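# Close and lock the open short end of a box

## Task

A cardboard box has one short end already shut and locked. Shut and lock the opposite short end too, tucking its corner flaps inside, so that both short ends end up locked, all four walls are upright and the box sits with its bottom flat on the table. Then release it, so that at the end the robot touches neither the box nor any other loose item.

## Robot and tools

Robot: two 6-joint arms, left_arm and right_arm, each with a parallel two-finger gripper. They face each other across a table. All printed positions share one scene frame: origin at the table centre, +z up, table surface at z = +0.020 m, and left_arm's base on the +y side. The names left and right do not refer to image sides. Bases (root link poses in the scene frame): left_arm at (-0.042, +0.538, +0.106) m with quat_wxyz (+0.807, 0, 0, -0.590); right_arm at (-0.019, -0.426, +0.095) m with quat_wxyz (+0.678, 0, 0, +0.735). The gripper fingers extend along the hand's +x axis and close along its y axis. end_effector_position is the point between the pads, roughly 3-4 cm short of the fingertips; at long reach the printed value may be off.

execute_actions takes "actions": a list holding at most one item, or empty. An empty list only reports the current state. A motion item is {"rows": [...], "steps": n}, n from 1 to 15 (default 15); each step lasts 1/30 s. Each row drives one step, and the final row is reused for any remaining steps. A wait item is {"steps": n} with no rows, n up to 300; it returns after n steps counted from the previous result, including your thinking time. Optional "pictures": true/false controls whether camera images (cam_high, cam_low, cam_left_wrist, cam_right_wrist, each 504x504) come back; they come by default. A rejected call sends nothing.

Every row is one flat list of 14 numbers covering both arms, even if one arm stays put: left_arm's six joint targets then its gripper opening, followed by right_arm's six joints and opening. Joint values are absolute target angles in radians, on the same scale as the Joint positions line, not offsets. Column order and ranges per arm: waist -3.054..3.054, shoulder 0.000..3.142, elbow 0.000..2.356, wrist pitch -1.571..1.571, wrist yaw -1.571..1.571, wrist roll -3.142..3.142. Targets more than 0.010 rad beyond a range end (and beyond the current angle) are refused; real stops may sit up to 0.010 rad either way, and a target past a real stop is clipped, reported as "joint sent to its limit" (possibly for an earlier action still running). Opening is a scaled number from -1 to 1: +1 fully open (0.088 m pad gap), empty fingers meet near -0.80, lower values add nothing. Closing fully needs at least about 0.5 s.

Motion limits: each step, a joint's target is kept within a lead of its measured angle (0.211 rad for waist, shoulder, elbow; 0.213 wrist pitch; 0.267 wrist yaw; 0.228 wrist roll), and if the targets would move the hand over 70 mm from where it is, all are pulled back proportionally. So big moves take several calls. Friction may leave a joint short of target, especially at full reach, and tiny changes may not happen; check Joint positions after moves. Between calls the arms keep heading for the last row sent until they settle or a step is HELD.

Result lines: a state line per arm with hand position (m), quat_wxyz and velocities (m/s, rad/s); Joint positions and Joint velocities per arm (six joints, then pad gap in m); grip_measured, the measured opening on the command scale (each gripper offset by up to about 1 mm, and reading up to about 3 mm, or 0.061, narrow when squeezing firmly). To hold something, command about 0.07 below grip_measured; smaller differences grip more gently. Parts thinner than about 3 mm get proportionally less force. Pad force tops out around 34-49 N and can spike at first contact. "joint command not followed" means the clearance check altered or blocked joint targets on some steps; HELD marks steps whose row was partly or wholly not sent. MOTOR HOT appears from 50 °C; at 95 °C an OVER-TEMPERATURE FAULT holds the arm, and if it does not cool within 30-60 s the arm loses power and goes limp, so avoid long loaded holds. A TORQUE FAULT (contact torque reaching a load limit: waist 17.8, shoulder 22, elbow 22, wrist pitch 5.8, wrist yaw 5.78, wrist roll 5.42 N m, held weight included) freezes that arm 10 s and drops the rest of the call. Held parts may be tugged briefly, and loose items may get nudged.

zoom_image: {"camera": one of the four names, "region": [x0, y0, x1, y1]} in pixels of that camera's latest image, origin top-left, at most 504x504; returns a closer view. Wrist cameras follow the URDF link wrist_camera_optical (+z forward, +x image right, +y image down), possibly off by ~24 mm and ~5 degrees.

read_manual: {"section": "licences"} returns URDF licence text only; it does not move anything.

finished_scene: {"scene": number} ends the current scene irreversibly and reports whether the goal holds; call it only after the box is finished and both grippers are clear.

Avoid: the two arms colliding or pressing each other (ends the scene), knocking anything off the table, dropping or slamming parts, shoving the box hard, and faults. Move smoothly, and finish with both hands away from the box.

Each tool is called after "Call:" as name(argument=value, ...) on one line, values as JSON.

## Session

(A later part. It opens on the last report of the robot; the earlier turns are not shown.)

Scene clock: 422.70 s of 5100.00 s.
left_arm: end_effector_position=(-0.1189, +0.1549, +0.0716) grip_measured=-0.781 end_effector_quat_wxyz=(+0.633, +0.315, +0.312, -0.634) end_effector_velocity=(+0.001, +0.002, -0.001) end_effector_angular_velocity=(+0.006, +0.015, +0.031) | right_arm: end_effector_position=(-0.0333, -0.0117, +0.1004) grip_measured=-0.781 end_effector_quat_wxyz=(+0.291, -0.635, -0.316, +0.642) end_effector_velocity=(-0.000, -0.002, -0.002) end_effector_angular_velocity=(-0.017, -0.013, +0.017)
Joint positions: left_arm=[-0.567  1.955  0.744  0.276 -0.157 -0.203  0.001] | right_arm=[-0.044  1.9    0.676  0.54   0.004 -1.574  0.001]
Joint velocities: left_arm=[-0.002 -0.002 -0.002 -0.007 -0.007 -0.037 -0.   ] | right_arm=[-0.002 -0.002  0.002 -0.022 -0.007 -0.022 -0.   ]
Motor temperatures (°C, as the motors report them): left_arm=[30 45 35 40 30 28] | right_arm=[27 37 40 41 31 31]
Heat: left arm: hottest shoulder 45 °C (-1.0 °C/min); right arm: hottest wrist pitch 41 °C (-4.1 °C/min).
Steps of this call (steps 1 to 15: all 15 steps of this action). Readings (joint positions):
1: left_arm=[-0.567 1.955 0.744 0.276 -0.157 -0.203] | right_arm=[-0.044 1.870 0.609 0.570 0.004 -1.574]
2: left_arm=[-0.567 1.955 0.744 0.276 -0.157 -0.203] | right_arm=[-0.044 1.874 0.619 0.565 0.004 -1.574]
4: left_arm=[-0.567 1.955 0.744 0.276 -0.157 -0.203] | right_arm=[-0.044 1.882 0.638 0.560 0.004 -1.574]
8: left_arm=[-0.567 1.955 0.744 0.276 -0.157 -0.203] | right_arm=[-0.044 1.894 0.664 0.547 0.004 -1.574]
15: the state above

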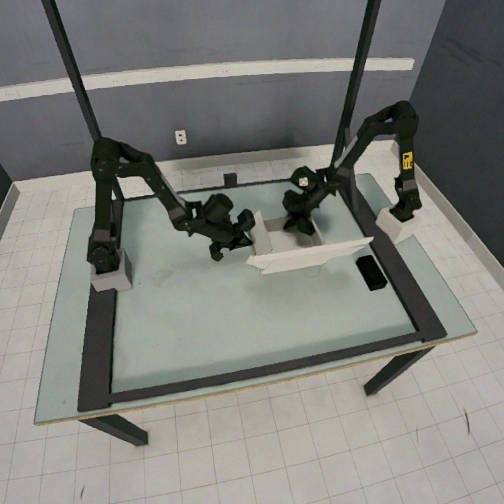

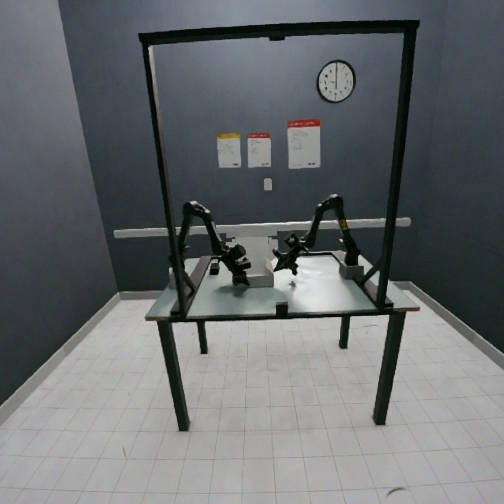

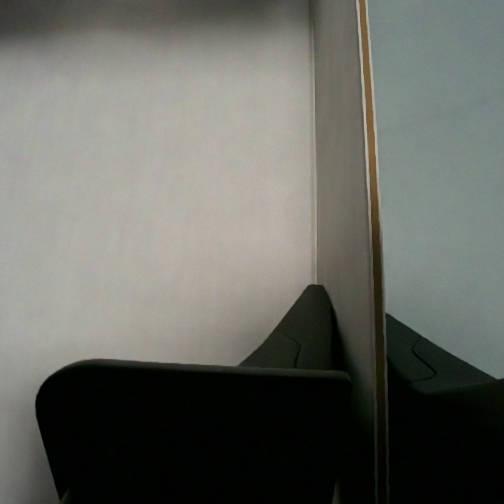

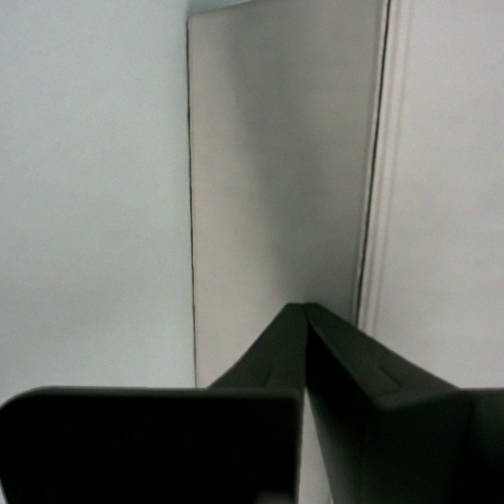

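Call:
execute_actions(actions=[{"rows": [[-0.564,1.955,0.75,0.284,-0.158,-0.202,-0.9,-0.04,1.86,0.64,0.52,0.0,-1.57,-0.8],[-0.564,1.955,0.75,0.284,-0.158,-0.202,-0.9,-0.04,1.86,0.64,0.52,0.0,-1.57,-0.8],[-0.564,1.955,0.75,0.284,-0.158,-0.202,-0.9,-0.04,1.86,0.64,0.52,0.0,-1.57,-0.8],[-0.564,1.955,0.75,0.284,-0.158,-0.202,-0.9,-0.04,1.86,0.64,0.52,0.0,-1.57,-0.8],[-0.564,1.955,0.75,0.284,-0.158,-0.202,-0.9,-0.04,1.78,0.675,0.405,0.0,-1.57,-0.8],[-0.564,1.955,0.75,0.284,-0.158,-0.202,-0.9,-0.04,1.78,0.675,0.405,0.0,-1.57,-0.8],[-0.564,1.955,0.75,0.284,-0.158,-0.202,-0.9,-0.04,1.78,0.675,0.405,0.0,-1.57,-0.8],[-0.564,1.955,0.75,0.284,-0.158,-0.202,-0.9,-0.04,1.78,0.675,0.405,0.0,-1.57,-0.8],[-0.564,1.955,0.75,0.284,-0.158,-0.202,-0.9,-0.04,1.78,0.675,0.405,0.0,-1.57,-0.8],[-0.564,1.955,0.75,0.284,-0.158,-0.202,-0.9,-0.04,1.765,0.79,0.275,0.0,-1.57,-0.8]], "steps": 15}], pictures=false)

Call:
execute_actions(actions=[{"steps": 8}])

Call:
zoom_image(camera="cam_low", region=[220, 220, 340, 310])

Scene clock: 432.57 s of 5100.00 s.
left_arm: end_effector_position=(-0.1184, +0.1535, +0.0726) grip_measured=-0.781 end_effector_quat_wxyz=(+0.635, +0.312, +0.311, -0.635) end_effector_velocity=(+0.003, +0.003, -0.002) end_effector_angular_velocity=(+0.007, -0.007, +0.028) | right_arm: end_effector_position=(-0.0340, -0.0037, +0.1406) grip_measured=-0.781 end_effector_quat_wxyz=(+0.284, -0.638, -0.309, +0.646) end_effector_velocity=(-0.002, +0.056, +0.109) end_effector_angular_velocity=(+0.202, +0.018, -0.002)
Joint positions: left_arm=[-0.565  1.955  0.744  0.282 -0.158 -0.203  0.001] | right_arm=[-0.043  1.777  0.772  0.299  0.004 -1.574  0.001]
Joint velocities: left_arm=[-0.002 -0.002 -0.007 -0.007 -0.022 -0.022 -0.   ] | right_arm=[-0.002 -0.144  0.227 -0.168 -0.007  0.007 -0.   ]
Motor temperatures (°C, as the motors report them): left_arm=[30 45 36 41 30 28] | right_arm=[27 37 41 41 31 31]
Heat: left arm: hottest shoulder 45 °C (+0.0 °C/min); right arm: hottest elbow 41 °C (-4.0 °C/min).
Steps of this call (steps 1 to 15: the robot went on to your last target; steps 16 to 90: nothing new was sent; then 6.37 s passed at rest; steps 91 to 105: all 15 steps of this action). Readings (joint positions):
91: left_arm=[-0.567 1.955 0.744 0.276 -0.157 -0.203] | right_arm=[-0.044 1.898 0.674 0.538 0.004 -1.574]
92: left_arm=[-0.567 1.955 0.744 0.276 -0.157 -0.203] | right_arm=[-0.044 1.893 0.668 0.535 0.004 -1.574]
94: left_arm=[-0.565 1.955 0.744 0.282 -0.158 -0.203] | right_arm=[-0.043 1.881 0.658 0.528 0.004 -1.574]
98: left_arm=[-0.565 1.955 0.744 0.282 -0.158 -0.203] | right_arm=[-0.043 1.818 0.660 0.436 0.004 -1.574]
105: the state above

Scene clock: 432.83 s of 5100.00 s.
left_arm: end_effector_position=(-0.1184, +0.1535, +0.0726) grip_measured=-0.781 end_effector_quat_wxyz=(+0.635, +0.312, +0.311, -0.635) end_effector_velocity=(+0.003, +0.004, -0.002) end_effector_angular_velocity=(+0.020, -0.016, +0.001) | right_arm: end_effector_position=(-0.0340, -0.0034, +0.1431) grip_measured=-0.781 end_effector_quat_wxyz=(+0.282, -0.639, -0.307, +0.647) end_effector_velocity=(-0.002, +0.000, +0.001) end_effector_angular_velocity=(+0.007, +0.009, +0.019)
Joint positions: left_arm=[-0.565  1.955  0.744  0.282 -0.158 -0.203  0.001] | right_arm=[-0.043  1.77   0.782  0.276  0.004 -1.574  0.001]
Joint velocities: left_arm=[ 0.002 -0.002 -0.002 -0.022 -0.007  0.007  0.   ] | right_arm=[-0.002 -0.002 -0.002  0.007 -0.022 -0.007 -0.   ]
Motor temperatures (°C, as the motors report them): left_arm=[30 45 36 41 30 28] | right_arm=[27 37 41 41 31 31]
Heat: left arm: hottest shoulder 45 °C (+0.0 °C/min); right arm: hottest elbow 41 °C (-4.1 °C/min).
Steps of this call (steps 1 to 8: the robot went on to your last target). Readings (joint positions):
1: left_arm=[-0.565 1.955 0.744 0.282 -0.158 -0.203] | right_arm=[-0.043 1.773 0.778 0.294 0.004 -1.574]
2: left_arm=[-0.565 1.955 0.744 0.282 -0.158 -0.203] | right_arm=[-0.043 1.771 0.781 0.289 0.004 -1.574]
4: left_arm=[-0.565 1.955 0.744 0.282 -0.158 -0.203] | right_arm=[-0.043 1.770 0.782 0.282 0.004 -1.574]
8: the state above

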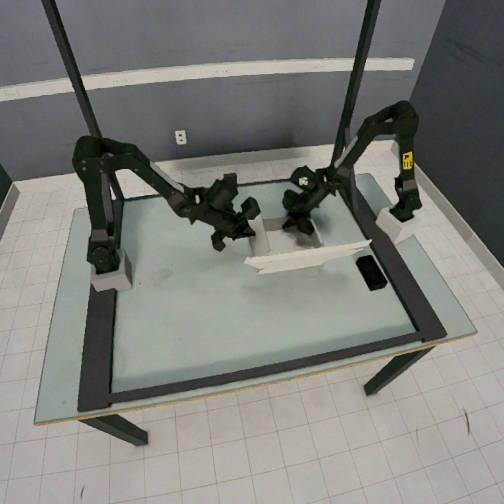

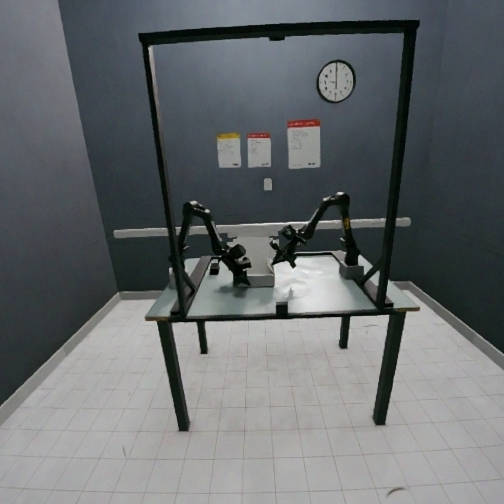

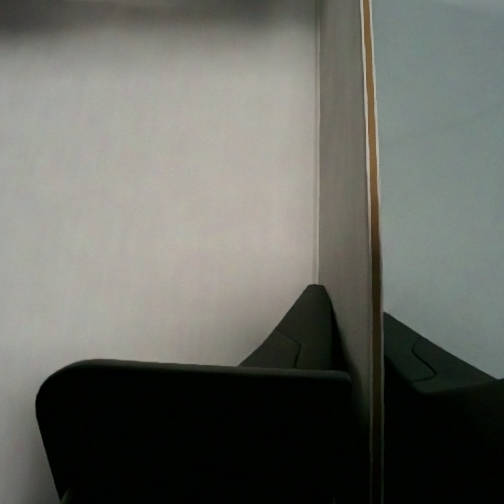

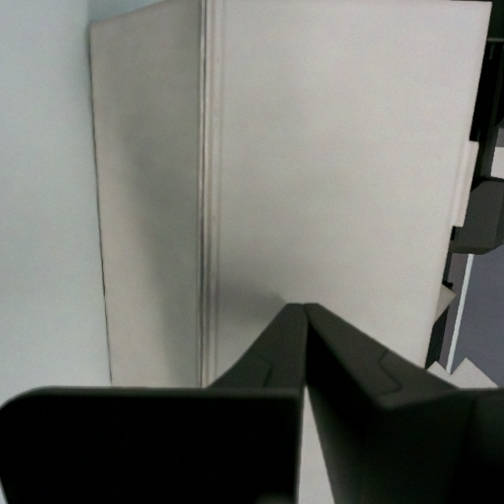

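Region (220, 220, 340, 310) of cam_low's 504x504 image, scaled by 4.200, with more detail than that image has; it fills the top 378 rows of this view, and the rest is white.

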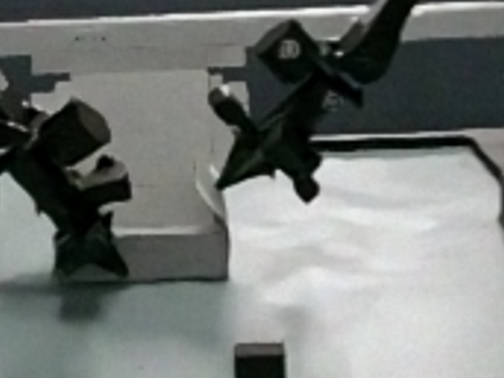

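Call:
execute_actions(actions=[{"rows": [[-0.564,1.955,0.75,0.284,-0.158,-0.202,-0.9,-0.04,1.79,0.83,0.255,0.0,-1.57,-0.8],[-0.564,1.955,0.75,0.284,-0.158,-0.202,-0.9,-0.04,1.79,0.83,0.255,0.0,-1.57,-0.8],[-0.564,1.955,0.75,0.284,-0.158,-0.202,-0.9,-0.04,1.79,0.83,0.255,0.0,-1.57,-0.8],[-0.564,1.955,0.75,0.284,-0.158,-0.202,-0.9,-0.04,1.82,0.88,0.23,0.0,-1.57,-0.8],[-0.564,1.955,0.75,0.284,-0.158,-0.202,-0.9,-0.04,1.82,0.88,0.23,0.0,-1.57,-0.8],[-0.564,1.955,0.75,0.284,-0.158,-0.202,-0.9,-0.04,1.82,0.88,0.23,0.0,-1.57,-0.8],[-0.564,1.955,0.75,0.284,-0.158,-0.202,-0.9,-0.04,1.82,0.88,0.23,0.0,-1.57,-0.8],[-0.564,1.955,0.75,0.284,-0.158,-0.202,-0.9,-0.04,1.87,0.935,0.2,0.0,-1.57,-0.8],[-0.564,1.955,0.75,0.284,-0.158,-0.202,-0.9,-0.04,1.87,0.935,0.2,0.0,-1.57,-0.8],[-0.564,1.955,0.75,0.284,-0.158,-0.202,-0.9,-0.04,1.87,0.935,0.2,0.0,-1.57,-0.8],[-0.564,1.955,0.75,0.284,-0.158,-0.202,-0.9,-0.04,1.87,0.935,0.2,0.0,-1.57,-0.8],[-0.564,1.955,0.75,0.284,-0.158,-0.202,-0.9,-0.04,1.93,0.995,0.143,0.0,-1.57,-0.8]], "steps": 15}], pictures=false)

Call:
execute_actions(actions=[{"rows": [[-0.564,1.955,0.75,0.284,-0.158,-0.202,-0.9,-0.04,1.93,0.995,0.143,0.0,-1.57,-0.8],[-0.564,1.955,0.75,0.284,-0.158,-0.202,-0.9,-0.04,1.93,0.995,0.143,0.0,-1.57,-0.8],[-0.564,1.955,0.75,0.284,-0.158,-0.202,-0.9,-0.04,1.96,1.045,0.07,0.0,-1.57,-0.8],[-0.564,1.955,0.75,0.284,-0.158,-0.202,-0.9,-0.04,1.96,1.045,0.07,0.0,-1.57,-0.8],[-0.564,1.955,0.75,0.284,-0.158,-0.202,-0.9,-0.04,1.96,1.045,0.07,0.0,-1.57,-0.8],[-0.564,1.955,0.75,0.284,-0.158,-0.202,-0.9,-0.04,1.96,1.045,0.07,0.0,-1.57,-0.8],[-0.564,1.955,0.75,0.284,-0.158,-0.202,-0.9,-0.04,1.99,1.095,0.0,0.0,-1.57,-0.8]], "steps": 15}])

Call:
zoom_image(camera="cam_low", region=[220, 220, 340, 310])

Scene clock: 438.47 s of 5100.00 s.
left_arm: end_effector_position=(-0.1188, +0.1551, +0.0715) grip_measured=-0.781 end_effector_quat_wxyz=(+0.633, +0.316, +0.312, -0.634) end_effector_velocity=(-0.001, +0.002, -0.001) end_effector_angular_velocity=(+0.006, -0.003, +0.003) | right_arm: end_effector_position=(-0.0356, +0.0306, +0.1383) grip_measured=-0.781 end_effector_quat_wxyz=(+0.265, -0.646, -0.291, +0.654) end_effector_velocity=(-0.008, +0.030, -0.041) end_effector_angular_velocity=(-0.183, +0.003, +0.012)
Joint positions: left_arm=[-0.567  1.955  0.743  0.275 -0.157 -0.203  0.001] | right_arm=[-0.043  1.893  0.967  0.162  0.003 -1.574  0.001]
Joint velocities: left_arm=[-0.007 -0.002 -0.002 -0.007 -0.007 -0.007 -0.   ] | right_arm=[ 0.012  0.212  0.242 -0.212 -0.007  0.007 -0.   ]
Motor temperatures (°C, as the motors report them): left_arm=[30 45 36 40 30 28] | right_arm=[27 38 41 40 31 31]
Heat: left arm: hottest shoulder 45 °C (+0.0 °C/min); right arm: hottest elbow 41 °C (-4.0 °C/min).
Steps of this call (steps 1 to 30: the robot went on to your last target; steps 31 to 90: nothing new was sent; then 2.13 s passed at rest; steps 91 to 105: all 15 steps of this action). Readings (joint positions):
91: left_arm=[-0.565 1.955 0.744 0.282 -0.158 -0.203] | right_arm=[-0.043 1.771 0.786 0.272 0.004 -1.574]
92: left_arm=[-0.565 1.955 0.744 0.282 -0.158 -0.203] | right_arm=[-0.043 1.773 0.793 0.264 0.004 -1.574]
94: left_arm=[-0.565 1.955 0.744 0.282 -0.158 -0.203] | right_arm=[-0.043 1.780 0.813 0.257 0.004 -1.574]
98: left_arm=[-0.566 1.955 0.744 0.281 -0.158 -0.203] | right_arm=[-0.043 1.808 0.864 0.228 0.004 -1.574]
105: the state above

Scene clock: 438.97 s of 5100.00 s.
left_arm: end_effector_position=(-0.1189, +0.1564, +0.0706) grip_measured=-0.781 end_effector_quat_wxyz=(+0.632, +0.318, +0.313, -0.633) end_effector_velocity=(-0.001, +0.003, -0.002) end_effector_angular_velocity=(+0.010, -0.004, +0.003) | right_arm: end_effector_position=(-0.0361, +0.0386, +0.1313) grip_measured=-0.781 end_effector_quat_wxyz=(+0.232, -0.659, -0.259, +0.666) end_effector_velocity=(+0.000, -0.002, -0.003) end_effector_angular_velocity=(-0.037, -0.001, +0.008)
Joint positions: left_arm=[-0.568  1.955  0.741  0.272 -0.157 -0.203  0.001] | right_arm=[-0.042  1.948  1.086  0.002  0.003 -1.574  0.001]
Joint velocities: left_arm=[-0.007  0.002 -0.002 -0.007 -0.007 -0.007 -0.   ] | right_arm=[-0.002  0.007  0.022 -0.051 -0.007 -0.007 -0.   ]
Motor temperatures (°C, as the motors report them): left_arm=[30 45 36 41 30 28] | right_arm=[27 38 41 40 31 31]
Heat: left arm: hottest shoulder 45 °C (+0.0 °C/min); right arm: hottest elbow 41 °C (-3.0 °C/min).
Steps of this call (steps 1 to 15: all 15 steps of this action). Readings (joint positions):
1: left_arm=[-0.567 1.955 0.743 0.275 -0.157 -0.203] | right_arm=[-0.042 1.898 0.973 0.157 0.003 -1.574]
2: left_arm=[-0.567 1.955 0.743 0.274 -0.157 -0.203] | right_arm=[-0.042 1.899 0.977 0.151 0.003 -1.574]
4: left_arm=[-0.567 1.955 0.743 0.274 -0.157 -0.203] | right_arm=[-0.042 1.910 1.003 0.113 0.003 -1.574]
8: left_arm=[-0.568 1.955 0.742 0.273 -0.157 -0.203] | right_arm=[-0.042 1.933 1.051 0.049 0.003 -1.574]
15: the state above

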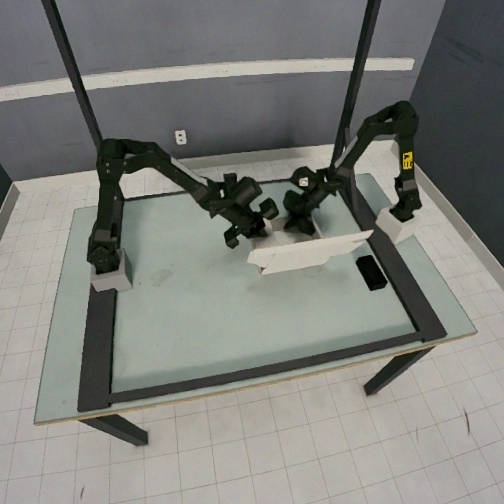

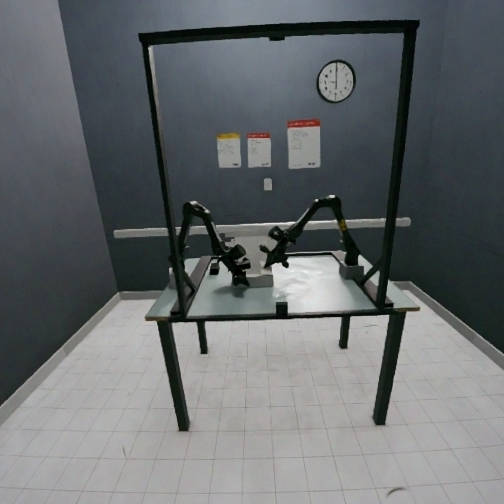

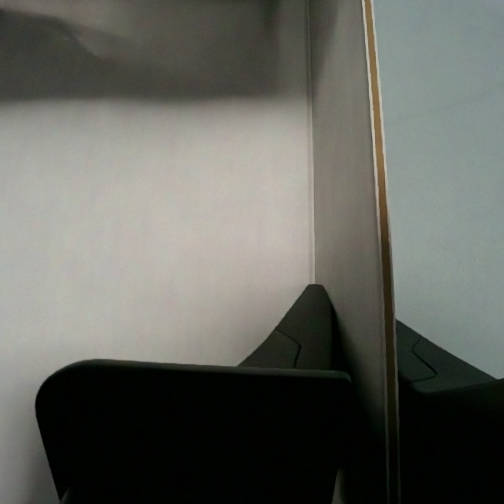

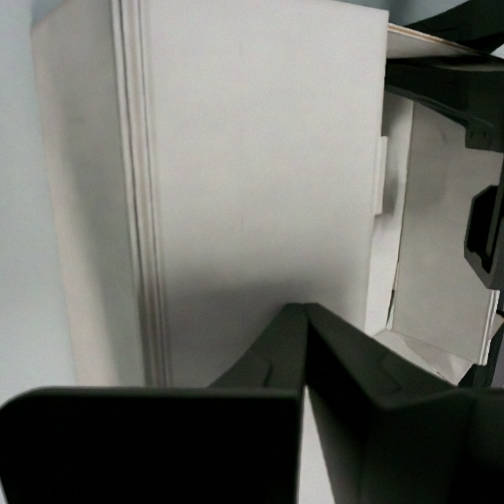

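Region (220, 220, 340, 310) of cam_low's 504x504 image, scaled by 4.200, with more detail than that image has; it fills the top 378 rows of this view, and the rest is white.

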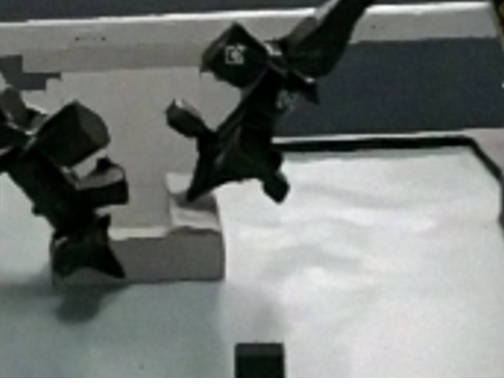

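Call:
execute_actions(actions=[{"rows": [[-0.564,1.955,0.75,0.284,-0.158,-0.202,-0.9,-0.04,2.005,1.10,-0.02,0.0,-1.57,-0.8],[-0.564,1.955,0.75,0.284,-0.158,-0.202,-0.9,-0.04,2.005,1.10,-0.02,0.0,-1.57,-0.8],[-0.564,1.955,0.75,0.284,-0.158,-0.202,-0.9,-0.04,2.005,1.10,-0.02,0.0,-1.57,-0.8],[-0.564,1.955,0.75,0.284,-0.158,-0.202,-0.9,-0.04,2.025,1.12,-0.05,0.0,-1.57,-0.8],[-0.564,1.955,0.75,0.284,-0.158,-0.202,-0.9,-0.04,2.025,1.12,-0.05,0.0,-1.57,-0.8],[-0.564,1.955,0.75,0.284,-0.158,-0.202,-0.9,-0.04,2.025,1.12,-0.05,0.0,-1.57,-0.8],[-0.564,1.955,0.75,0.284,-0.158,-0.202,-0.9,-0.04,2.045,1.145,-0.09,0.0,-1.57,-0.8],[-0.564,1.955,0.75,0.284,-0.158,-0.202,-0.9,-0.04,2.045,1.145,-0.09,0.0,-1.57,-0.8],[-0.564,1.955,0.75,0.284,-0.158,-0.202,-0.9,-0.04,2.045,1.145,-0.09,0.0,-1.57,-0.8],[-0.564,1.955,0.75,0.284,-0.158,-0.202,-0.9,-0.04,2.065,1.17,-0.13,0.0,-1.57,-0.8]], "steps": 15}])

Call:
zoom_image(camera="cam_low", region=[220, 220, 340, 310])

Scene clock: 445.67 s of 5100.00 s.
left_arm: end_effector_position=(-0.1190, +0.1567, +0.0704) grip_measured=-0.781 end_effector_quat_wxyz=(+0.633, +0.318, +0.313, -0.633) end_effector_velocity=(+0.002, +0.001, +0.000) end_effector_angular_velocity=(-0.004, -0.001, +0.013) | right_arm: end_effector_position=(-0.0368, +0.0413, +0.1227) grip_measured=-0.781 end_effector_quat_wxyz=(+0.203, -0.669, -0.232, +0.676) end_effector_velocity=(+0.000, -0.002, -0.000) end_effector_angular_velocity=(-0.056, -0.001, +0.008)
Joint positions: left_arm=[-0.569  1.955  0.741  0.272 -0.159 -0.203  0.001] | right_arm=[-0.041  1.997  1.173 -0.122  0.002 -1.574  0.001]
Joint velocities: left_arm=[ 0.002 -0.002 -0.007  0.007 -0.007 -0.007 -0.   ] | right_arm=[-0.002  0.012  0.051 -0.095 -0.007 -0.007 -0.   ]
Motor temperatures (°C, as the motors report them): left_arm=[30 45 36 41 30 28] | right_arm=[27 37 41 40 31 31]
Heat: left arm: hottest shoulder 45 °C (+0.0 °C/min); right arm: hottest elbow 41 °C (-3.0 °C/min).
Steps of this call (steps 1 to 15: the robot went on to your last target; steps 16 to 90: nothing new was sent; then 3.20 s passed at rest; steps 91 to 105: all 15 steps of this action). Readings (joint positions):
91: left_arm=[-0.568 1.955 0.741 0.272 -0.157 -0.203] | right_arm=[-0.042 1.950 1.088 -0.003 0.003 -1.574]
92: left_arm=[-0.568 1.955 0.741 0.272 -0.157 -0.203] | right_arm=[-0.042 1.952 1.092 -0.008 0.003 -1.574]
94: left_arm=[-0.568 1.955 0.741 0.272 -0.157 -0.203] | right_arm=[-0.042 1.958 1.099 -0.016 0.003 -1.574]
98: left_arm=[-0.568 1.955 0.741 0.272 -0.158 -0.203] | right_arm=[-0.042 1.976 1.128 -0.058 0.002 -1.574]
105: the state above

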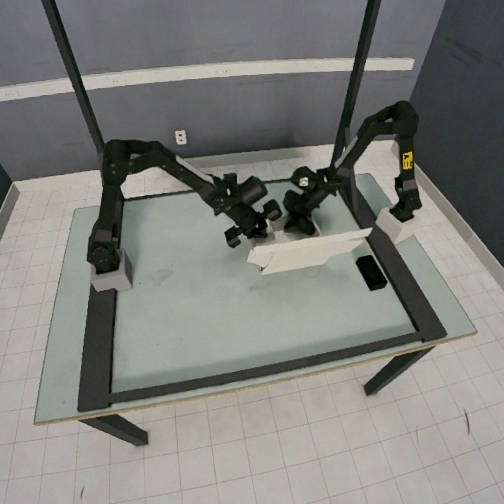

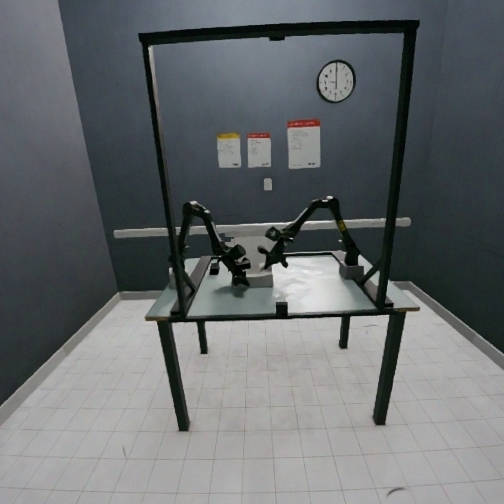

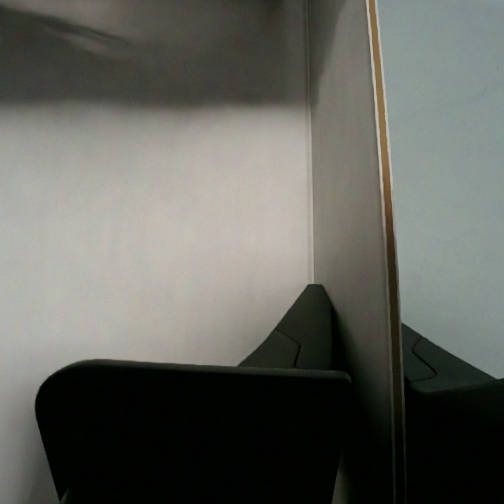

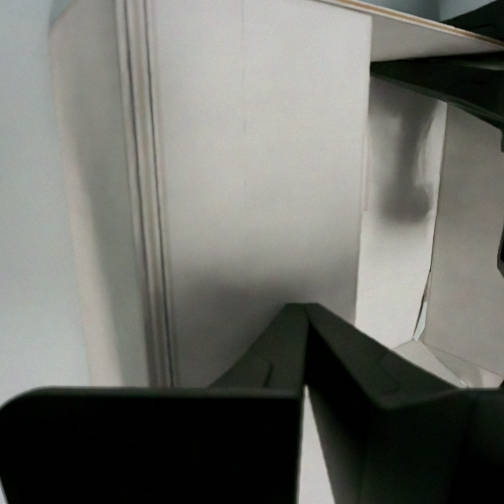

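Region (220, 220, 340, 310) of cam_low's 504x504 image, scaled by 4.200, with more detail than that image has; it fills the top 378 rows of this view, and the rest is white.

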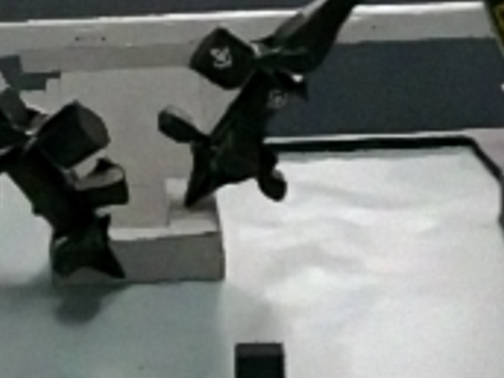

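Call:
execute_actions(actions=[{"rows": [[-0.564,1.955,0.75,0.284,-0.158,-0.202,-0.9,-0.04,1.97,1.17,-0.13,0.0,-1.57,-0.8],[-0.564,1.955,0.75,0.284,-0.158,-0.202,-0.9,-0.04,1.97,1.17,-0.13,0.0,-1.57,-0.8],[-0.564,1.955,0.75,0.284,-0.158,-0.202,-0.9,-0.04,1.97,1.17,-0.13,0.0,-1.57,-0.8],[-0.564,1.955,0.75,0.284,-0.158,-0.202,-0.9,-0.04,1.97,1.17,-0.13,0.0,-1.57,-0.8],[-0.564,1.955,0.75,0.284,-0.158,-0.202,-0.9,-0.04,1.85,1.0,0.05,0.0,-1.57,-0.8],[-0.564,1.955,0.75,0.284,-0.158,-0.202,-0.9,-0.04,1.85,1.0,0.05,0.0,-1.57,-0.8],[-0.564,1.955,0.75,0.284,-0.158,-0.202,-0.9,-0.04,1.85,1.0,0.05,0.0,-1.57,-0.8],[-0.564,1.955,0.75,0.284,-0.158,-0.202,-0.9,-0.04,1.85,1.0,0.05,0.0,-1.57,-0.8],[-0.564,1.955,0.75,0.284,-0.158,-0.202,0.2,-0.04,1.68,0.68,0.3,0.0,-1.57,-0.8]], "steps": 15}], pictures=false)

Call:
execute_actions(actions=[{"steps": 15}])

Call:
zoom_image(camera="cam_low", region=[220, 220, 340, 310])

Call:
zoom_image(camera="cam_high", region=[190, 170, 370, 300])

Scene clock: 452.33 s of 5100.00 s.
left_arm: end_effector_position=(-0.1186, +0.1530, +0.0730) grip_measured=-0.028 end_effector_quat_wxyz=(+0.635, +0.312, +0.309, -0.635) end_effector_velocity=(+0.001, +0.002, -0.001) end_effector_angular_velocity=(+0.006, +0.006, +0.019) | right_arm: end_effector_position=(-0.0347, -0.0127, +0.1619) grip_measured=-0.781 end_effector_quat_wxyz=(+0.294, -0.632, -0.321, +0.642) end_effector_velocity=(+0.004, -0.160, -0.181) end_effector_angular_velocity=(-0.413, -0.006, +0.004)
Joint positions: left_arm=[-0.566  1.955  0.745  0.283 -0.16  -0.202  0.038] | right_arm=[-0.041  1.684  0.741  0.271  0.002 -1.574  0.001]
Joint velocities: left_arm=[-0.002 -0.002 -0.002 -0.007 -0.007 -0.022  0.175] | right_arm=[ 0.002 -0.037 -0.618  0.168 -0.007  0.007 -0.001]
Motor temperatures (°C, as the motors report them): left_arm=[30 45 36 42 30 28] | right_arm=[27 37 40 39 31 31]
Heat: left arm: hottest shoulder 45 °C (+0.0 °C/min); right arm: hottest elbow 40 °C (-3.1 °C/min).
Steps of this call (steps 1 to 15: the robot went on to your last target; steps 16 to 90: nothing new was sent; then 3.17 s passed at rest; steps 91 to 105: all 15 steps of this action). Readings (joint positions):
91: left_arm=[-0.569 1.955 0.741 0.272 -0.159 -0.203] | right_arm=[-0.041 1.992 1.177 -0.128 0.002 -1.574]
92: left_arm=[-0.569 1.955 0.741 0.272 -0.159 -0.203] | right_arm=[-0.041 1.982 1.177 -0.130 0.002 -1.574]
94: left_arm=[-0.569 1.955 0.741 0.272 -0.159 -0.203] | right_arm=[-0.041 1.971 1.177 -0.135 0.002 -1.574]
98: left_arm=[-0.568 1.955 0.743 0.283 -0.160 -0.202] | right_arm=[-0.041 1.894 1.050 -0.006 0.002 -1.574]
105: the state above

Scene clock: 452.83 s of 5100.00 s.
left_arm: end_effector_position=(-0.1186, +0.1530, +0.0730) grip_measured=+0.197 end_effector_quat_wxyz=(+0.635, +0.312, +0.309, -0.635) end_effector_velocity=(-0.003, +0.003, -0.001) end_effector_angular_velocity=(+0.009, -0.001, -0.018) | right_arm: end_effector_position=(-0.0342, -0.0250, +0.1476) grip_measured=-0.781 end_effector_quat_wxyz=(+0.286, -0.636, -0.313, +0.645) end_effector_velocity=(-0.000, +0.000, -0.001) end_effector_angular_velocity=(+0.002, -0.001, +0.008)
Joint positions: left_arm=[-0.566  1.955  0.745  0.283 -0.16  -0.202  0.049] | right_arm=[-0.041  1.684  0.689  0.299  0.002 -1.574  0.001]
Joint velocities: left_arm=[-0.007 -0.002 -0.002 -0.007  0.007  0.007  0.   ] | right_arm=[-0.002  0.002 -0.002  0.007 -0.007 -0.007 -0.   ]
Motor temperatures (°C, as the motors report them): left_arm=[30 45 36 42 30 28] | right_arm=[27 37 40 39 31 31]
Heat: left arm: hottest shoulder 45 °C (+0.0 °C/min); right arm: hottest elbow 40 °C (-3.1 °C/min).
Steps of this call (steps 1 to 15: the robot went on to your last target). Readings (joint positions):
1: left_arm=[-0.566 1.955 0.745 0.283 -0.160 -0.202] | right_arm=[-0.041 1.684 0.723 0.276 0.002 -1.574]
2: left_arm=[-0.566 1.955 0.745 0.283 -0.160 -0.202] | right_arm=[-0.041 1.684 0.709 0.278 0.002 -1.574]
4: left_arm=[-0.566 1.955 0.745 0.283 -0.160 -0.202] | right_arm=[-0.041 1.684 0.691 0.286 0.002 -1.574]
8: left_arm=[-0.566 1.955 0.745 0.283 -0.160 -0.202] | right_arm=[-0.041 1.684 0.690 0.299 0.002 -1.574]
15: the state above

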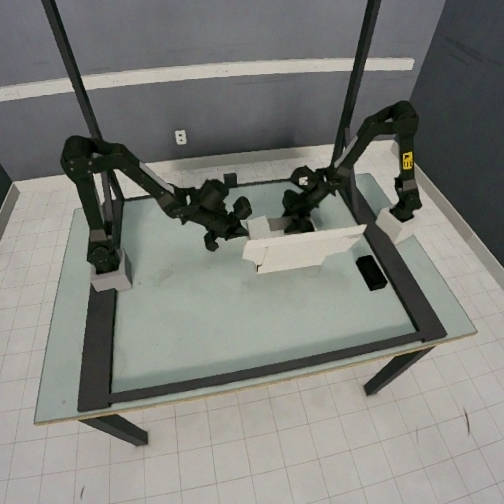

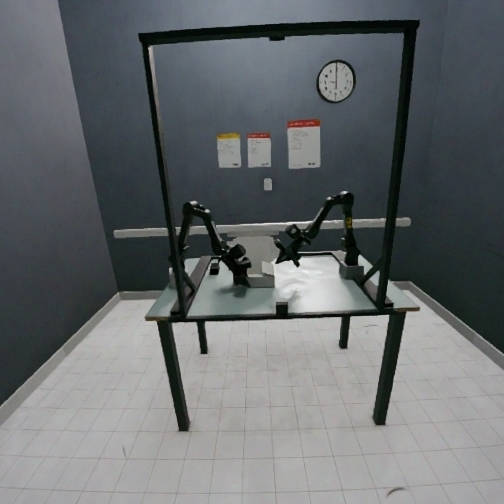

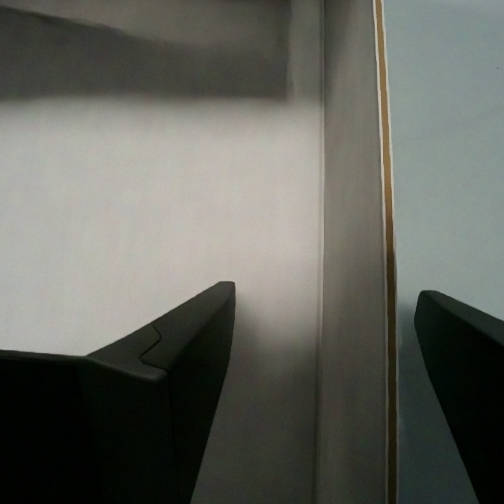

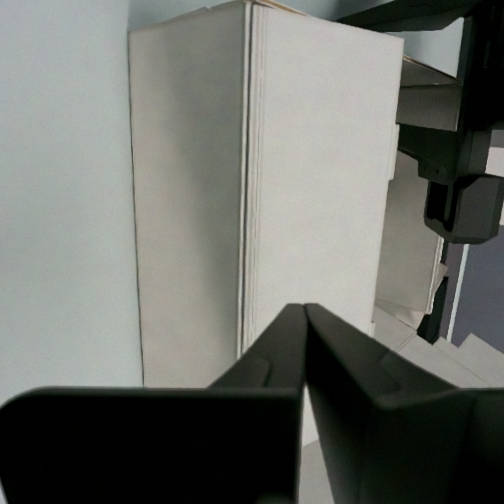

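Region (220, 220, 340, 310) of cam_low's 504x504 image, scaled by 4.200, with more detail than that image has; it fills the top 378 rows of this view, and the rest is white.

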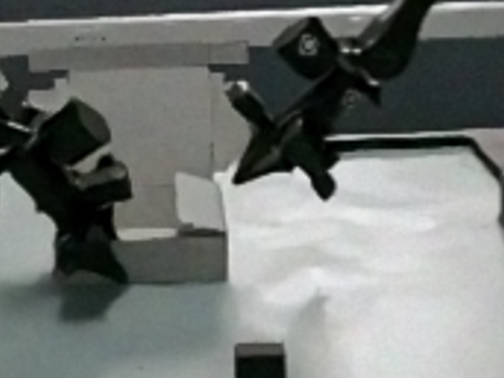

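Region (190, 170, 370, 300) of cam_high's 504x504 image, scaled by 2.800, with more detail than that image has.

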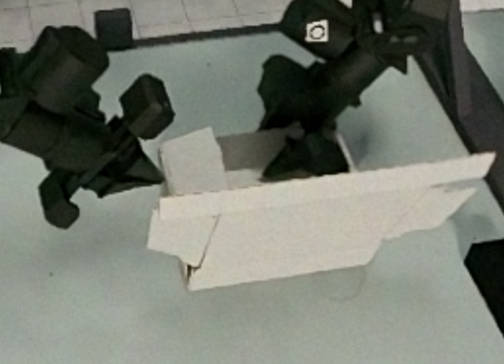

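Call:
execute_actions(actions=[{"rows": [[-0.564,1.87,0.76,0.2,-0.158,-0.202,0.4,-0.04,1.7,0.58,0.42,0.0,-1.57,-0.8],[-0.564,1.87,0.76,0.2,-0.158,-0.202,0.4,-0.04,1.7,0.58,0.42,0.0,-1.57,-0.8],[-0.564,1.87,0.76,0.2,-0.158,-0.202,0.4,-0.04,1.7,0.58,0.42,0.0,-1.57,-0.8],[-0.564,1.87,0.76,0.2,-0.158,-0.202,0.4,-0.04,1.7,0.58,0.42,0.0,-1.57,-0.8],[-0.564,1.75,0.78,0.1,-0.158,-0.202,0.6,-0.04,1.78,0.53,0.55,0.0,-1.57,-0.8],[-0.564,1.75,0.78,0.1,-0.158,-0.202,0.6,-0.04,1.78,0.53,0.55,0.0,-1.57,-0.8],[-0.564,1.75,0.78,0.1,-0.158,-0.202,0.6,-0.04,1.78,0.53,0.55,0.0,-1.57,-0.8],[-0.564,1.75,0.78,0.1,-0.158,-0.202,0.6,-0.04,1.78,0.53,0.55,0.0,-1.57,-0.8],[-0.564,1.75,0.78,0.1,-0.158,-0.202,0.6,-0.04,1.78,0.53,0.55,0.0,-1.57,-0.8],[-0.3,1.72,0.74,0.18,0,0,1,-0.04,1.87,0.547,0.62,0.0,-1.57,-0.8]], "steps": 15}], pictures=false)

Call:
execute_actions(actions=[{"rows": [[-0.3,1.72,0.74,0.18,0,0,1,-0.04,1.87,0.547,0.62,0.0,-1.57,-0.8],[-0.3,1.72,0.74,0.18,0,0,1,-0.04,1.87,0.547,0.62,0.0,-1.57,-0.8],[-0.3,1.72,0.74,0.18,0,0,1,-0.04,1.87,0.547,0.62,0.0,-1.57,-0.8],[-0.3,1.72,0.74,0.18,0,0,1,-0.04,1.87,0.547,0.62,0.0,-1.57,-0.8],[-0.3,1.72,0.74,0.18,0,0,1,-0.04,1.91,0.6,0.61,0.0,-1.57,-0.8],[-0.3,1.8,0.70,0.3,0,0,1,-0.04,1.91,0.6,0.61,0.0,-1.57,-0.8],[-0.3,1.8,0.70,0.3,0,0,1,-0.04,1.91,0.6,0.61,0.0,-1.57,-0.8],[-0.3,1.8,0.70,0.3,0,0,1,-0.04,1.91,0.6,0.61,0.0,-1.57,-0.8],[-0.3,1.8,0.70,0.3,0,0,1,-0.04,1.91,0.6,0.61,0.0,-1.57,-0.8],[-0.3,1.895,0.657,0.44,0,0,1,-0.04,1.945,0.64,0.605,0.0,-1.57,-0.8]], "steps": 15}], pictures=false)

Call:
execute_actions(actions=[{"steps": 10}])

Call:
zoom_image(camera="cam_low", region=[220, 220, 340, 310])

Scene clock: 465.17 s of 5100.00 s.
left_arm: end_effector_position=(-0.0417, +0.1361, +0.1436) grip_measured=+0.955 end_effector_quat_wxyz=(+0.661, +0.273, +0.280, -0.640) end_effector_velocity=(+0.302, +0.018, -0.007) end_effector_angular_velocity=(+0.018, -0.069, +0.565) | right_arm: end_effector_position=(-0.0334, -0.0441, +0.0899) grip_measured=-0.781 end_effector_quat_wxyz=(+0.283, -0.637, -0.310, +0.646) end_effector_velocity=(-0.000, +0.000, -0.043) end_effector_angular_velocity=(-0.037, -0.002, +0.008)
Joint positions: left_arm=[-0.32   1.734  0.759  0.172 -0.032 -0.029  0.086] | right_arm=[-0.041  1.853  0.547  0.602  0.002 -1.574  0.001]
Joint velocities: left_arm=[ 0.794 -0.042 -0.076  0.022  0.11   0.212  0.03 ] | right_arm=[-0.002  0.188 -0.002  0.154 -0.007 -0.007 -0.   ]
Motor temperatures (°C, as the motors report them): left_arm=[30 45 36 42 30 28] | right_arm=[27 38 40 39 31 31]
Heat: left arm: hottest shoulder 45 °C (+0.0 °C/min); right arm: hottest elbow 40 °C (-2.0 °C/min).
Steps of this call (steps 1 to 15: the robot went on to your last target; steps 16 to 90: nothing new was sent; then 8.83 s passed at rest; steps 91 to 105: all 15 steps of this action). Readings (joint positions):
91: left_arm=[-0.566 1.950 0.746 0.275 -0.160 -0.202] | right_arm=[-0.041 1.684 0.679 0.316 0.002 -1.574]
92: left_arm=[-0.566 1.937 0.747 0.246 -0.160 -0.202] | right_arm=[-0.041 1.684 0.656 0.361 0.002 -1.574]
94: left_arm=[-0.566 1.908 0.747 0.224 -0.160 -0.202] | right_arm=[-0.041 1.686 0.621 0.386 0.002 -1.574]
98: left_arm=[-0.566 1.800 0.760 0.134 -0.160 -0.202] | right_arm=[-0.041 1.750 0.558 0.505 0.002 -1.574]
105: the state above

Scene clock: 465.67 s of 5100.00 s.
left_arm: end_effector_position=(-0.0381, +0.1441, +0.0955) grip_measured=+1.000 end_effector_quat_wxyz=(+0.655, +0.274, +0.278, -0.646) end_effector_velocity=(-0.003, +0.057, -0.096) end_effector_angular_velocity=(+0.193, +0.002, -0.013) | right_arm: end_effector_position=(-0.0343, -0.0226, +0.0854) grip_measured=-0.781 end_effector_quat_wxyz=(+0.287, -0.635, -0.313, +0.645) end_effector_velocity=(-0.001, +0.014, +0.001) end_effector_angular_velocity=(+0.012, -0.000, +0.008)
Joint positions: left_arm=[-0.3    1.879  0.665  0.411 -0.004 -0.004  0.088] | right_arm=[-0.041  1.931  0.628  0.608  0.002 -1.574  0.001]
Joint velocities: left_arm=[-0.002  0.193 -0.168  0.168  0.007  0.007  0.   ] | right_arm=[-0.002  0.032  0.051 -0.007 -0.007 -0.007 -0.   ]
Motor temperatures (°C, as the motors report them): left_arm=[30 45 36 42 30 28] | right_arm=[27 38 39 39 31 31]
Heat: left arm: hottest shoulder 45 °C (+0.0 °C/min); right arm: hottest elbow 39 °C (-3.0 °C/min).
Steps of this call (steps 1 to 15: all 15 steps of this action). Readings (joint positions):
1: left_arm=[-0.300 1.733 0.756 0.173 -0.026 -0.021] | right_arm=[-0.041 1.857 0.547 0.608 0.002 -1.574]
2: left_arm=[-0.292 1.733 0.753 0.173 -0.020 -0.016] | right_arm=[-0.041 1.859 0.547 0.611 0.002 -1.574]
4: left_arm=[-0.294 1.733 0.749 0.174 -0.009 -0.010] | right_arm=[-0.041 1.859 0.547 0.616 0.002 -1.574]
8: left_arm=[-0.300 1.760 0.730 0.258 -0.004 -0.005] | right_arm=[-0.041 1.891 0.580 0.614 0.002 -1.574]
15: the state above

Scene clock: 466.00 s of 5100.00 s.
left_arm: end_effector_position=(-0.0380, +0.1425, +0.0954) grip_measured=+1.000 end_effector_quat_wxyz=(+0.657, +0.270, +0.274, -0.648) end_effector_velocity=(-0.002, -0.001, +0.001) end_effector_angular_velocity=(-0.007, -0.000, -0.013) | right_arm: end_effector_position=(-0.0343, -0.0219, +0.0849) grip_measured=-0.781 end_effector_quat_wxyz=(+0.286, -0.635, -0.313, +0.645) end_effector_velocity=(-0.000, -0.001, +0.001) end_effector_angular_velocity=(-0.003, +0.010, -0.002)
Joint positions: left_arm=[-0.3    1.886  0.66   0.437 -0.004 -0.004  0.088] | right_arm=[-0.041  1.934  0.631  0.607  0.002 -1.574  0.001]
Joint velocities: left_arm=[-0.002 -0.002 -0.002  0.007  0.007  0.007  0.   ] | right_arm=[-0.002 -0.007 -0.002 -0.007 -0.007  0.007  0.   ]
Motor temperatures (°C, as the motors report them): left_arm=[30 45 36 42 30 28] | right_arm=[27 38 39 39 31 31]
Heat: left arm: hottest shoulder 45 °C (+0.0 °C/min); right arm: hottest elbow 39 °C (-3.0 °C/min).
Steps of this call (steps 1 to 10: the robot went on to your last target). Readings (joint positions):
1: left_arm=[-0.300 1.883 0.661 0.418 -0.004 -0.004] | right_arm=[-0.041 1.931 0.629 0.608 0.002 -1.574]
2: left_arm=[-0.300 1.885 0.660 0.424 -0.004 -0.004] | right_arm=[-0.041 1.932 0.630 0.608 0.002 -1.574]
4: left_arm=[-0.300 1.886 0.660 0.435 -0.004 -0.004] | right_arm=[-0.041 1.933 0.631 0.607 0.002 -1.574]
8: left_arm=[-0.300 1.886 0.660 0.437 -0.004 -0.004] | right_arm=[-0.041 1.934 0.631 0.607 0.002 -1.574]
10: the state above

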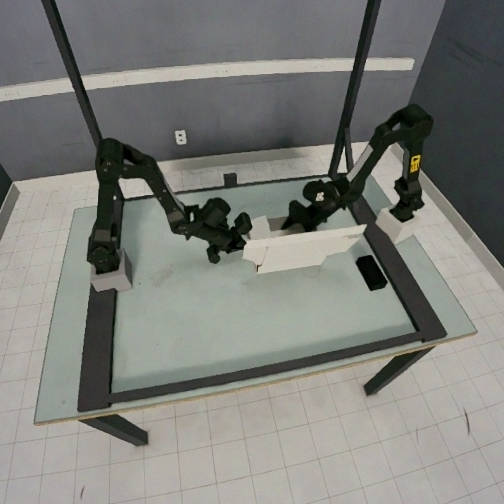

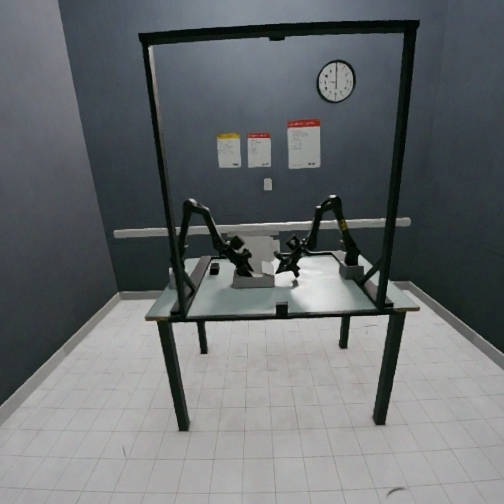

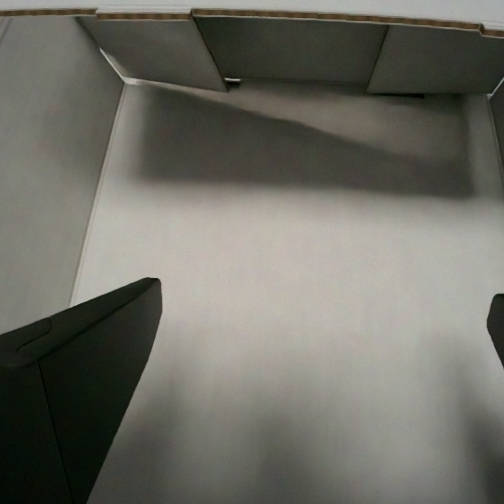

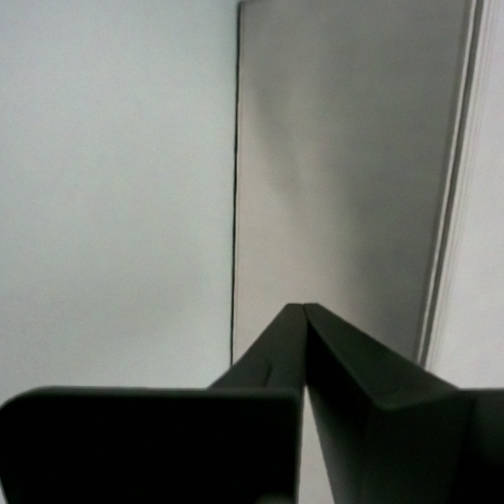

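Region (220, 220, 340, 310) of cam_low's 504x504 image, scaled by 4.200, with more detail than that image has; it fills the top 378 rows of this view, and the rest is white.

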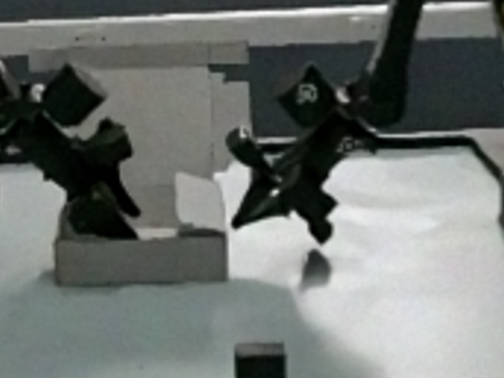

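Call:
execute_actions(actions=[{"rows": [[-0.3,1.93,0.71,0.42,0,0,1,-0.04,1.955,0.655,0.6,0.0,-1.57,-0.8],[-0.3,1.93,0.71,0.42,0,0,1,-0.04,1.955,0.655,0.6,0.0,-1.57,-0.8],[-0.3,1.93,0.71,0.42,0,0,1,-0.04,1.955,0.655,0.6,0.0,-1.57,-0.8],[-0.3,1.97,0.765,0.4,0,0,1,-0.04,1.955,0.655,0.6,0.0,-1.57,-0.8],[-0.3,1.97,0.765,0.4,0,0,1,-0.04,1.955,0.655,0.6,0.0,-1.57,-0.8],[-0.3,1.97,0.765,0.4,0,0,1,-0.04,1.955,0.655,0.6,0.0,-1.57,-0.8],[-0.3,2.005,0.82,0.38,0,0,1,-0.04,1.955,0.655,0.6,0.0,-1.57,-0.8],[-0.3,2.005,0.82,0.38,0,0,1,-0.04,1.955,0.655,0.6,0.0,-1.57,-0.8],[-0.3,2.005,0.82,0.38,0,0,1,-0.04,1.955,0.655,0.6,0.0,-1.57,-0.8],[-0.3,2.04,0.875,0.363,0,0,1,-0.04,1.955,0.655,0.6,0.0,-1.57,-0.8],[-0.3,2.04,0.875,0.363,0,0,1,-0.04,1.955,0.655,0.6,0.0,-1.57,-0.8],[-0.3,2.04,0.875,0.363,0,0,1,-0.04,1.955,0.655,0.6,0.0,-1.57,-0.8],[-0.3,2.075,0.935,0.34,0,0,1,-0.04,1.955,0.655,0.6,0.0,-1.57,-0.8]], "steps": 15}], pictures=false)

Call:
execute_actions(actions=[{"rows": [[-0.3,2.075,0.935,0.34,0,0,1,-0.04,1.955,0.655,0.6,0.0,-1.57,-0.8],[-0.3,2.11,0.995,0.315,0,0,1,-0.04,1.955,0.655,0.6,0.0,-1.57,-0.8],[-0.3,2.11,0.995,0.315,0,0,1,-0.04,1.955,0.655,0.6,0.0,-1.57,-0.8],[-0.3,2.11,0.995,0.315,0,0,1,-0.04,1.955,0.655,0.6,0.0,-1.57,-0.8],[-0.3,2.11,0.995,0.315,0,0,1,-0.04,1.955,0.655,0.6,0.0,-1.57,-0.8],[-0.3,2.14,1.05,0.29,0,0,1,-0.04,1.955,0.655,0.6,0.0,-1.57,-0.8]], "steps": 15}])

Call:
zoom_image(camera="cam_low", region=[220, 220, 340, 310])

Scene clock: 473.10 s of 5100.00 s.
left_arm: end_effector_position=(-0.0376, +0.0891, +0.0895) grip_measured=+1.000 end_effector_quat_wxyz=(+0.657, +0.271, +0.275, -0.648) end_effector_velocity=(-0.003, -0.118, +0.008) end_effector_angular_velocity=(-0.090, +0.010, -0.007) | right_arm: end_effector_position=(-0.0344, -0.0185, +0.0844) grip_measured=-0.781 end_effector_quat_wxyz=(+0.286, -0.636, -0.313, +0.645) end_effector_velocity=(+0.002, +0.000, +0.000) end_effector_angular_velocity=(-0.002, -0.001, +0.003)
Joint positions: left_arm=[-0.3    2.045  0.896  0.356 -0.004 -0.004  0.088] | right_arm=[-0.041  1.944  0.646  0.602  0.002 -1.574  0.001]
Joint velocities: left_arm=[-0.007  0.286  0.471 -0.095  0.007 -0.007  0.   ] | right_arm=[-0.007 -0.002  0.002 -0.007 -0.007 -0.007 -0.   ]
Motor temperatures (°C, as the motors report them): left_arm=[30 44 36 42 30 28] | right_arm=[27 38 39 39 31 31]
Heat: left arm: hottest shoulder 44 °C (-1.0 °C/min); right arm: hottest elbow 39 °C (-2.0 °C/min).
Steps of this call (steps 1 to 30: the robot went on to your last target; steps 31 to 90: nothing new was sent; then 3.60 s passed at rest; steps 91 to 105: all 15 steps of this action). Readings (joint positions):
91: left_arm=[-0.300 1.889 0.663 0.437 -0.004 -0.004] | right_arm=[-0.041 1.935 0.633 0.606 0.002 -1.574]
92: left_arm=[-0.300 1.897 0.672 0.433 -0.004 -0.004] | right_arm=[-0.041 1.937 0.636 0.604 0.002 -1.574]
94: left_arm=[-0.300 1.916 0.695 0.423 -0.004 -0.004] | right_arm=[-0.041 1.942 0.642 0.603 0.002 -1.574]
98: left_arm=[-0.300 1.964 0.764 0.397 -0.004 -0.004] | right_arm=[-0.041 1.943 0.646 0.603 0.002 -1.574]
105: the state above

Scene clock: 473.60 s of 5100.00 s.
left_arm: end_effector_position=(-0.0376, +0.0618, +0.0891) grip_measured=+1.000 end_effector_quat_wxyz=(+0.655, +0.274, +0.277, -0.647) end_effector_velocity=(+0.002, -0.002, +0.002) end_effector_angular_velocity=(-0.002, -0.000, +0.013) | right_arm: end_effector_position=(-0.0344, -0.0189, +0.0840) grip_measured=-0.781 end_effector_quat_wxyz=(+0.285, -0.636, -0.312, +0.646) end_effector_velocity=(+0.000, +0.002, +0.003) end_effector_angular_velocity=(+0.013, -0.021, +0.011)
Joint positions: left_arm=[-0.3    2.117  1.028  0.289 -0.002 -0.003  0.088] | right_arm=[-0.041  1.944  0.646  0.598  0.002 -1.574  0.001]
Joint velocities: left_arm=[ 0.002 -0.002  0.007 -0.007 -0.007 -0.007  0.   ] | right_arm=[ 0.002 -0.002  0.002  0.007  0.007 -0.022  0.   ]
Motor temperatures (°C, as the motors report them): left_arm=[30 44 36 42 30 28] | right_arm=[27 38 39 39 31 31]
Heat: left arm: hottest shoulder 44 °C (-1.0 °C/min); right arm: hottest elbow 39 °C (-2.0 °C/min).
Steps of this call (steps 1 to 15: all 15 steps of this action). Readings (joint positions):
1: left_arm=[-0.300 2.052 0.908 0.352 -0.004 -0.004] | right_arm=[-0.041 1.944 0.646 0.602 0.002 -1.574]
2: left_arm=[-0.300 2.059 0.920 0.344 -0.004 -0.004] | right_arm=[-0.041 1.944 0.646 0.602 0.002 -1.574]
4: left_arm=[-0.300 2.080 0.956 0.331 -0.004 -0.004] | right_arm=[-0.041 1.944 0.646 0.602 0.002 -1.574]
8: left_arm=[-0.300 2.112 1.012 0.305 -0.003 -0.004] | right_arm=[-0.041 1.944 0.646 0.601 0.002 -1.574]
15: the state above

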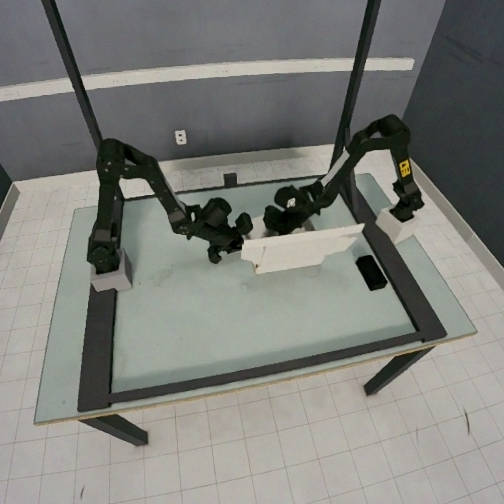

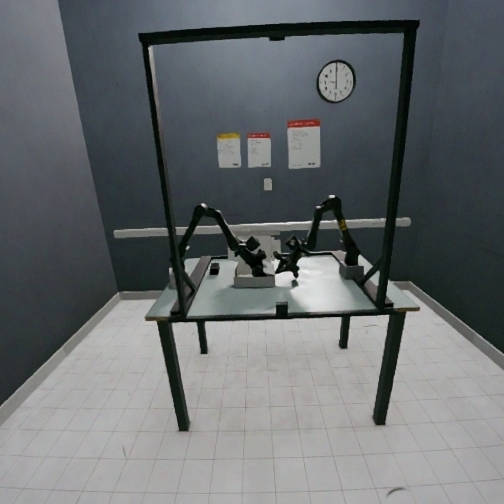

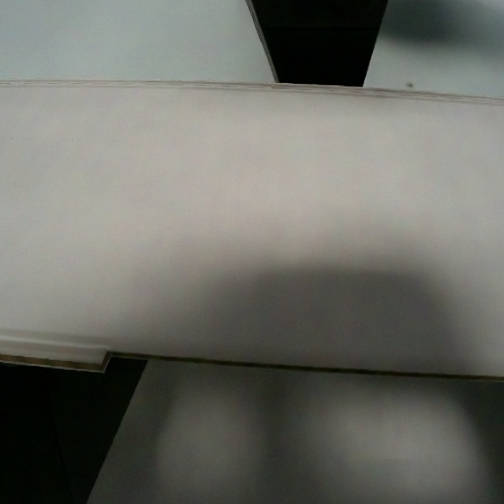

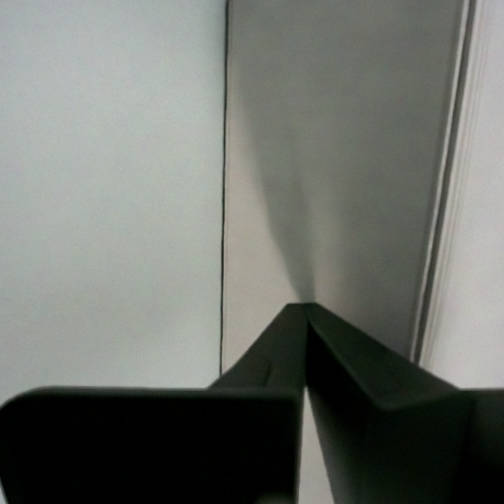

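Region (220, 220, 340, 310) of cam_low's 504x504 image, scaled by 4.200, with more detail than that image has; it fills the top 378 rows of this view, and the rest is white.

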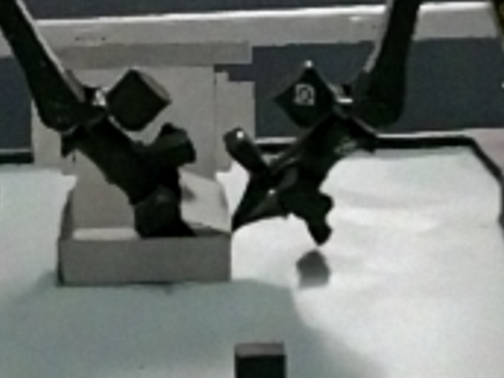

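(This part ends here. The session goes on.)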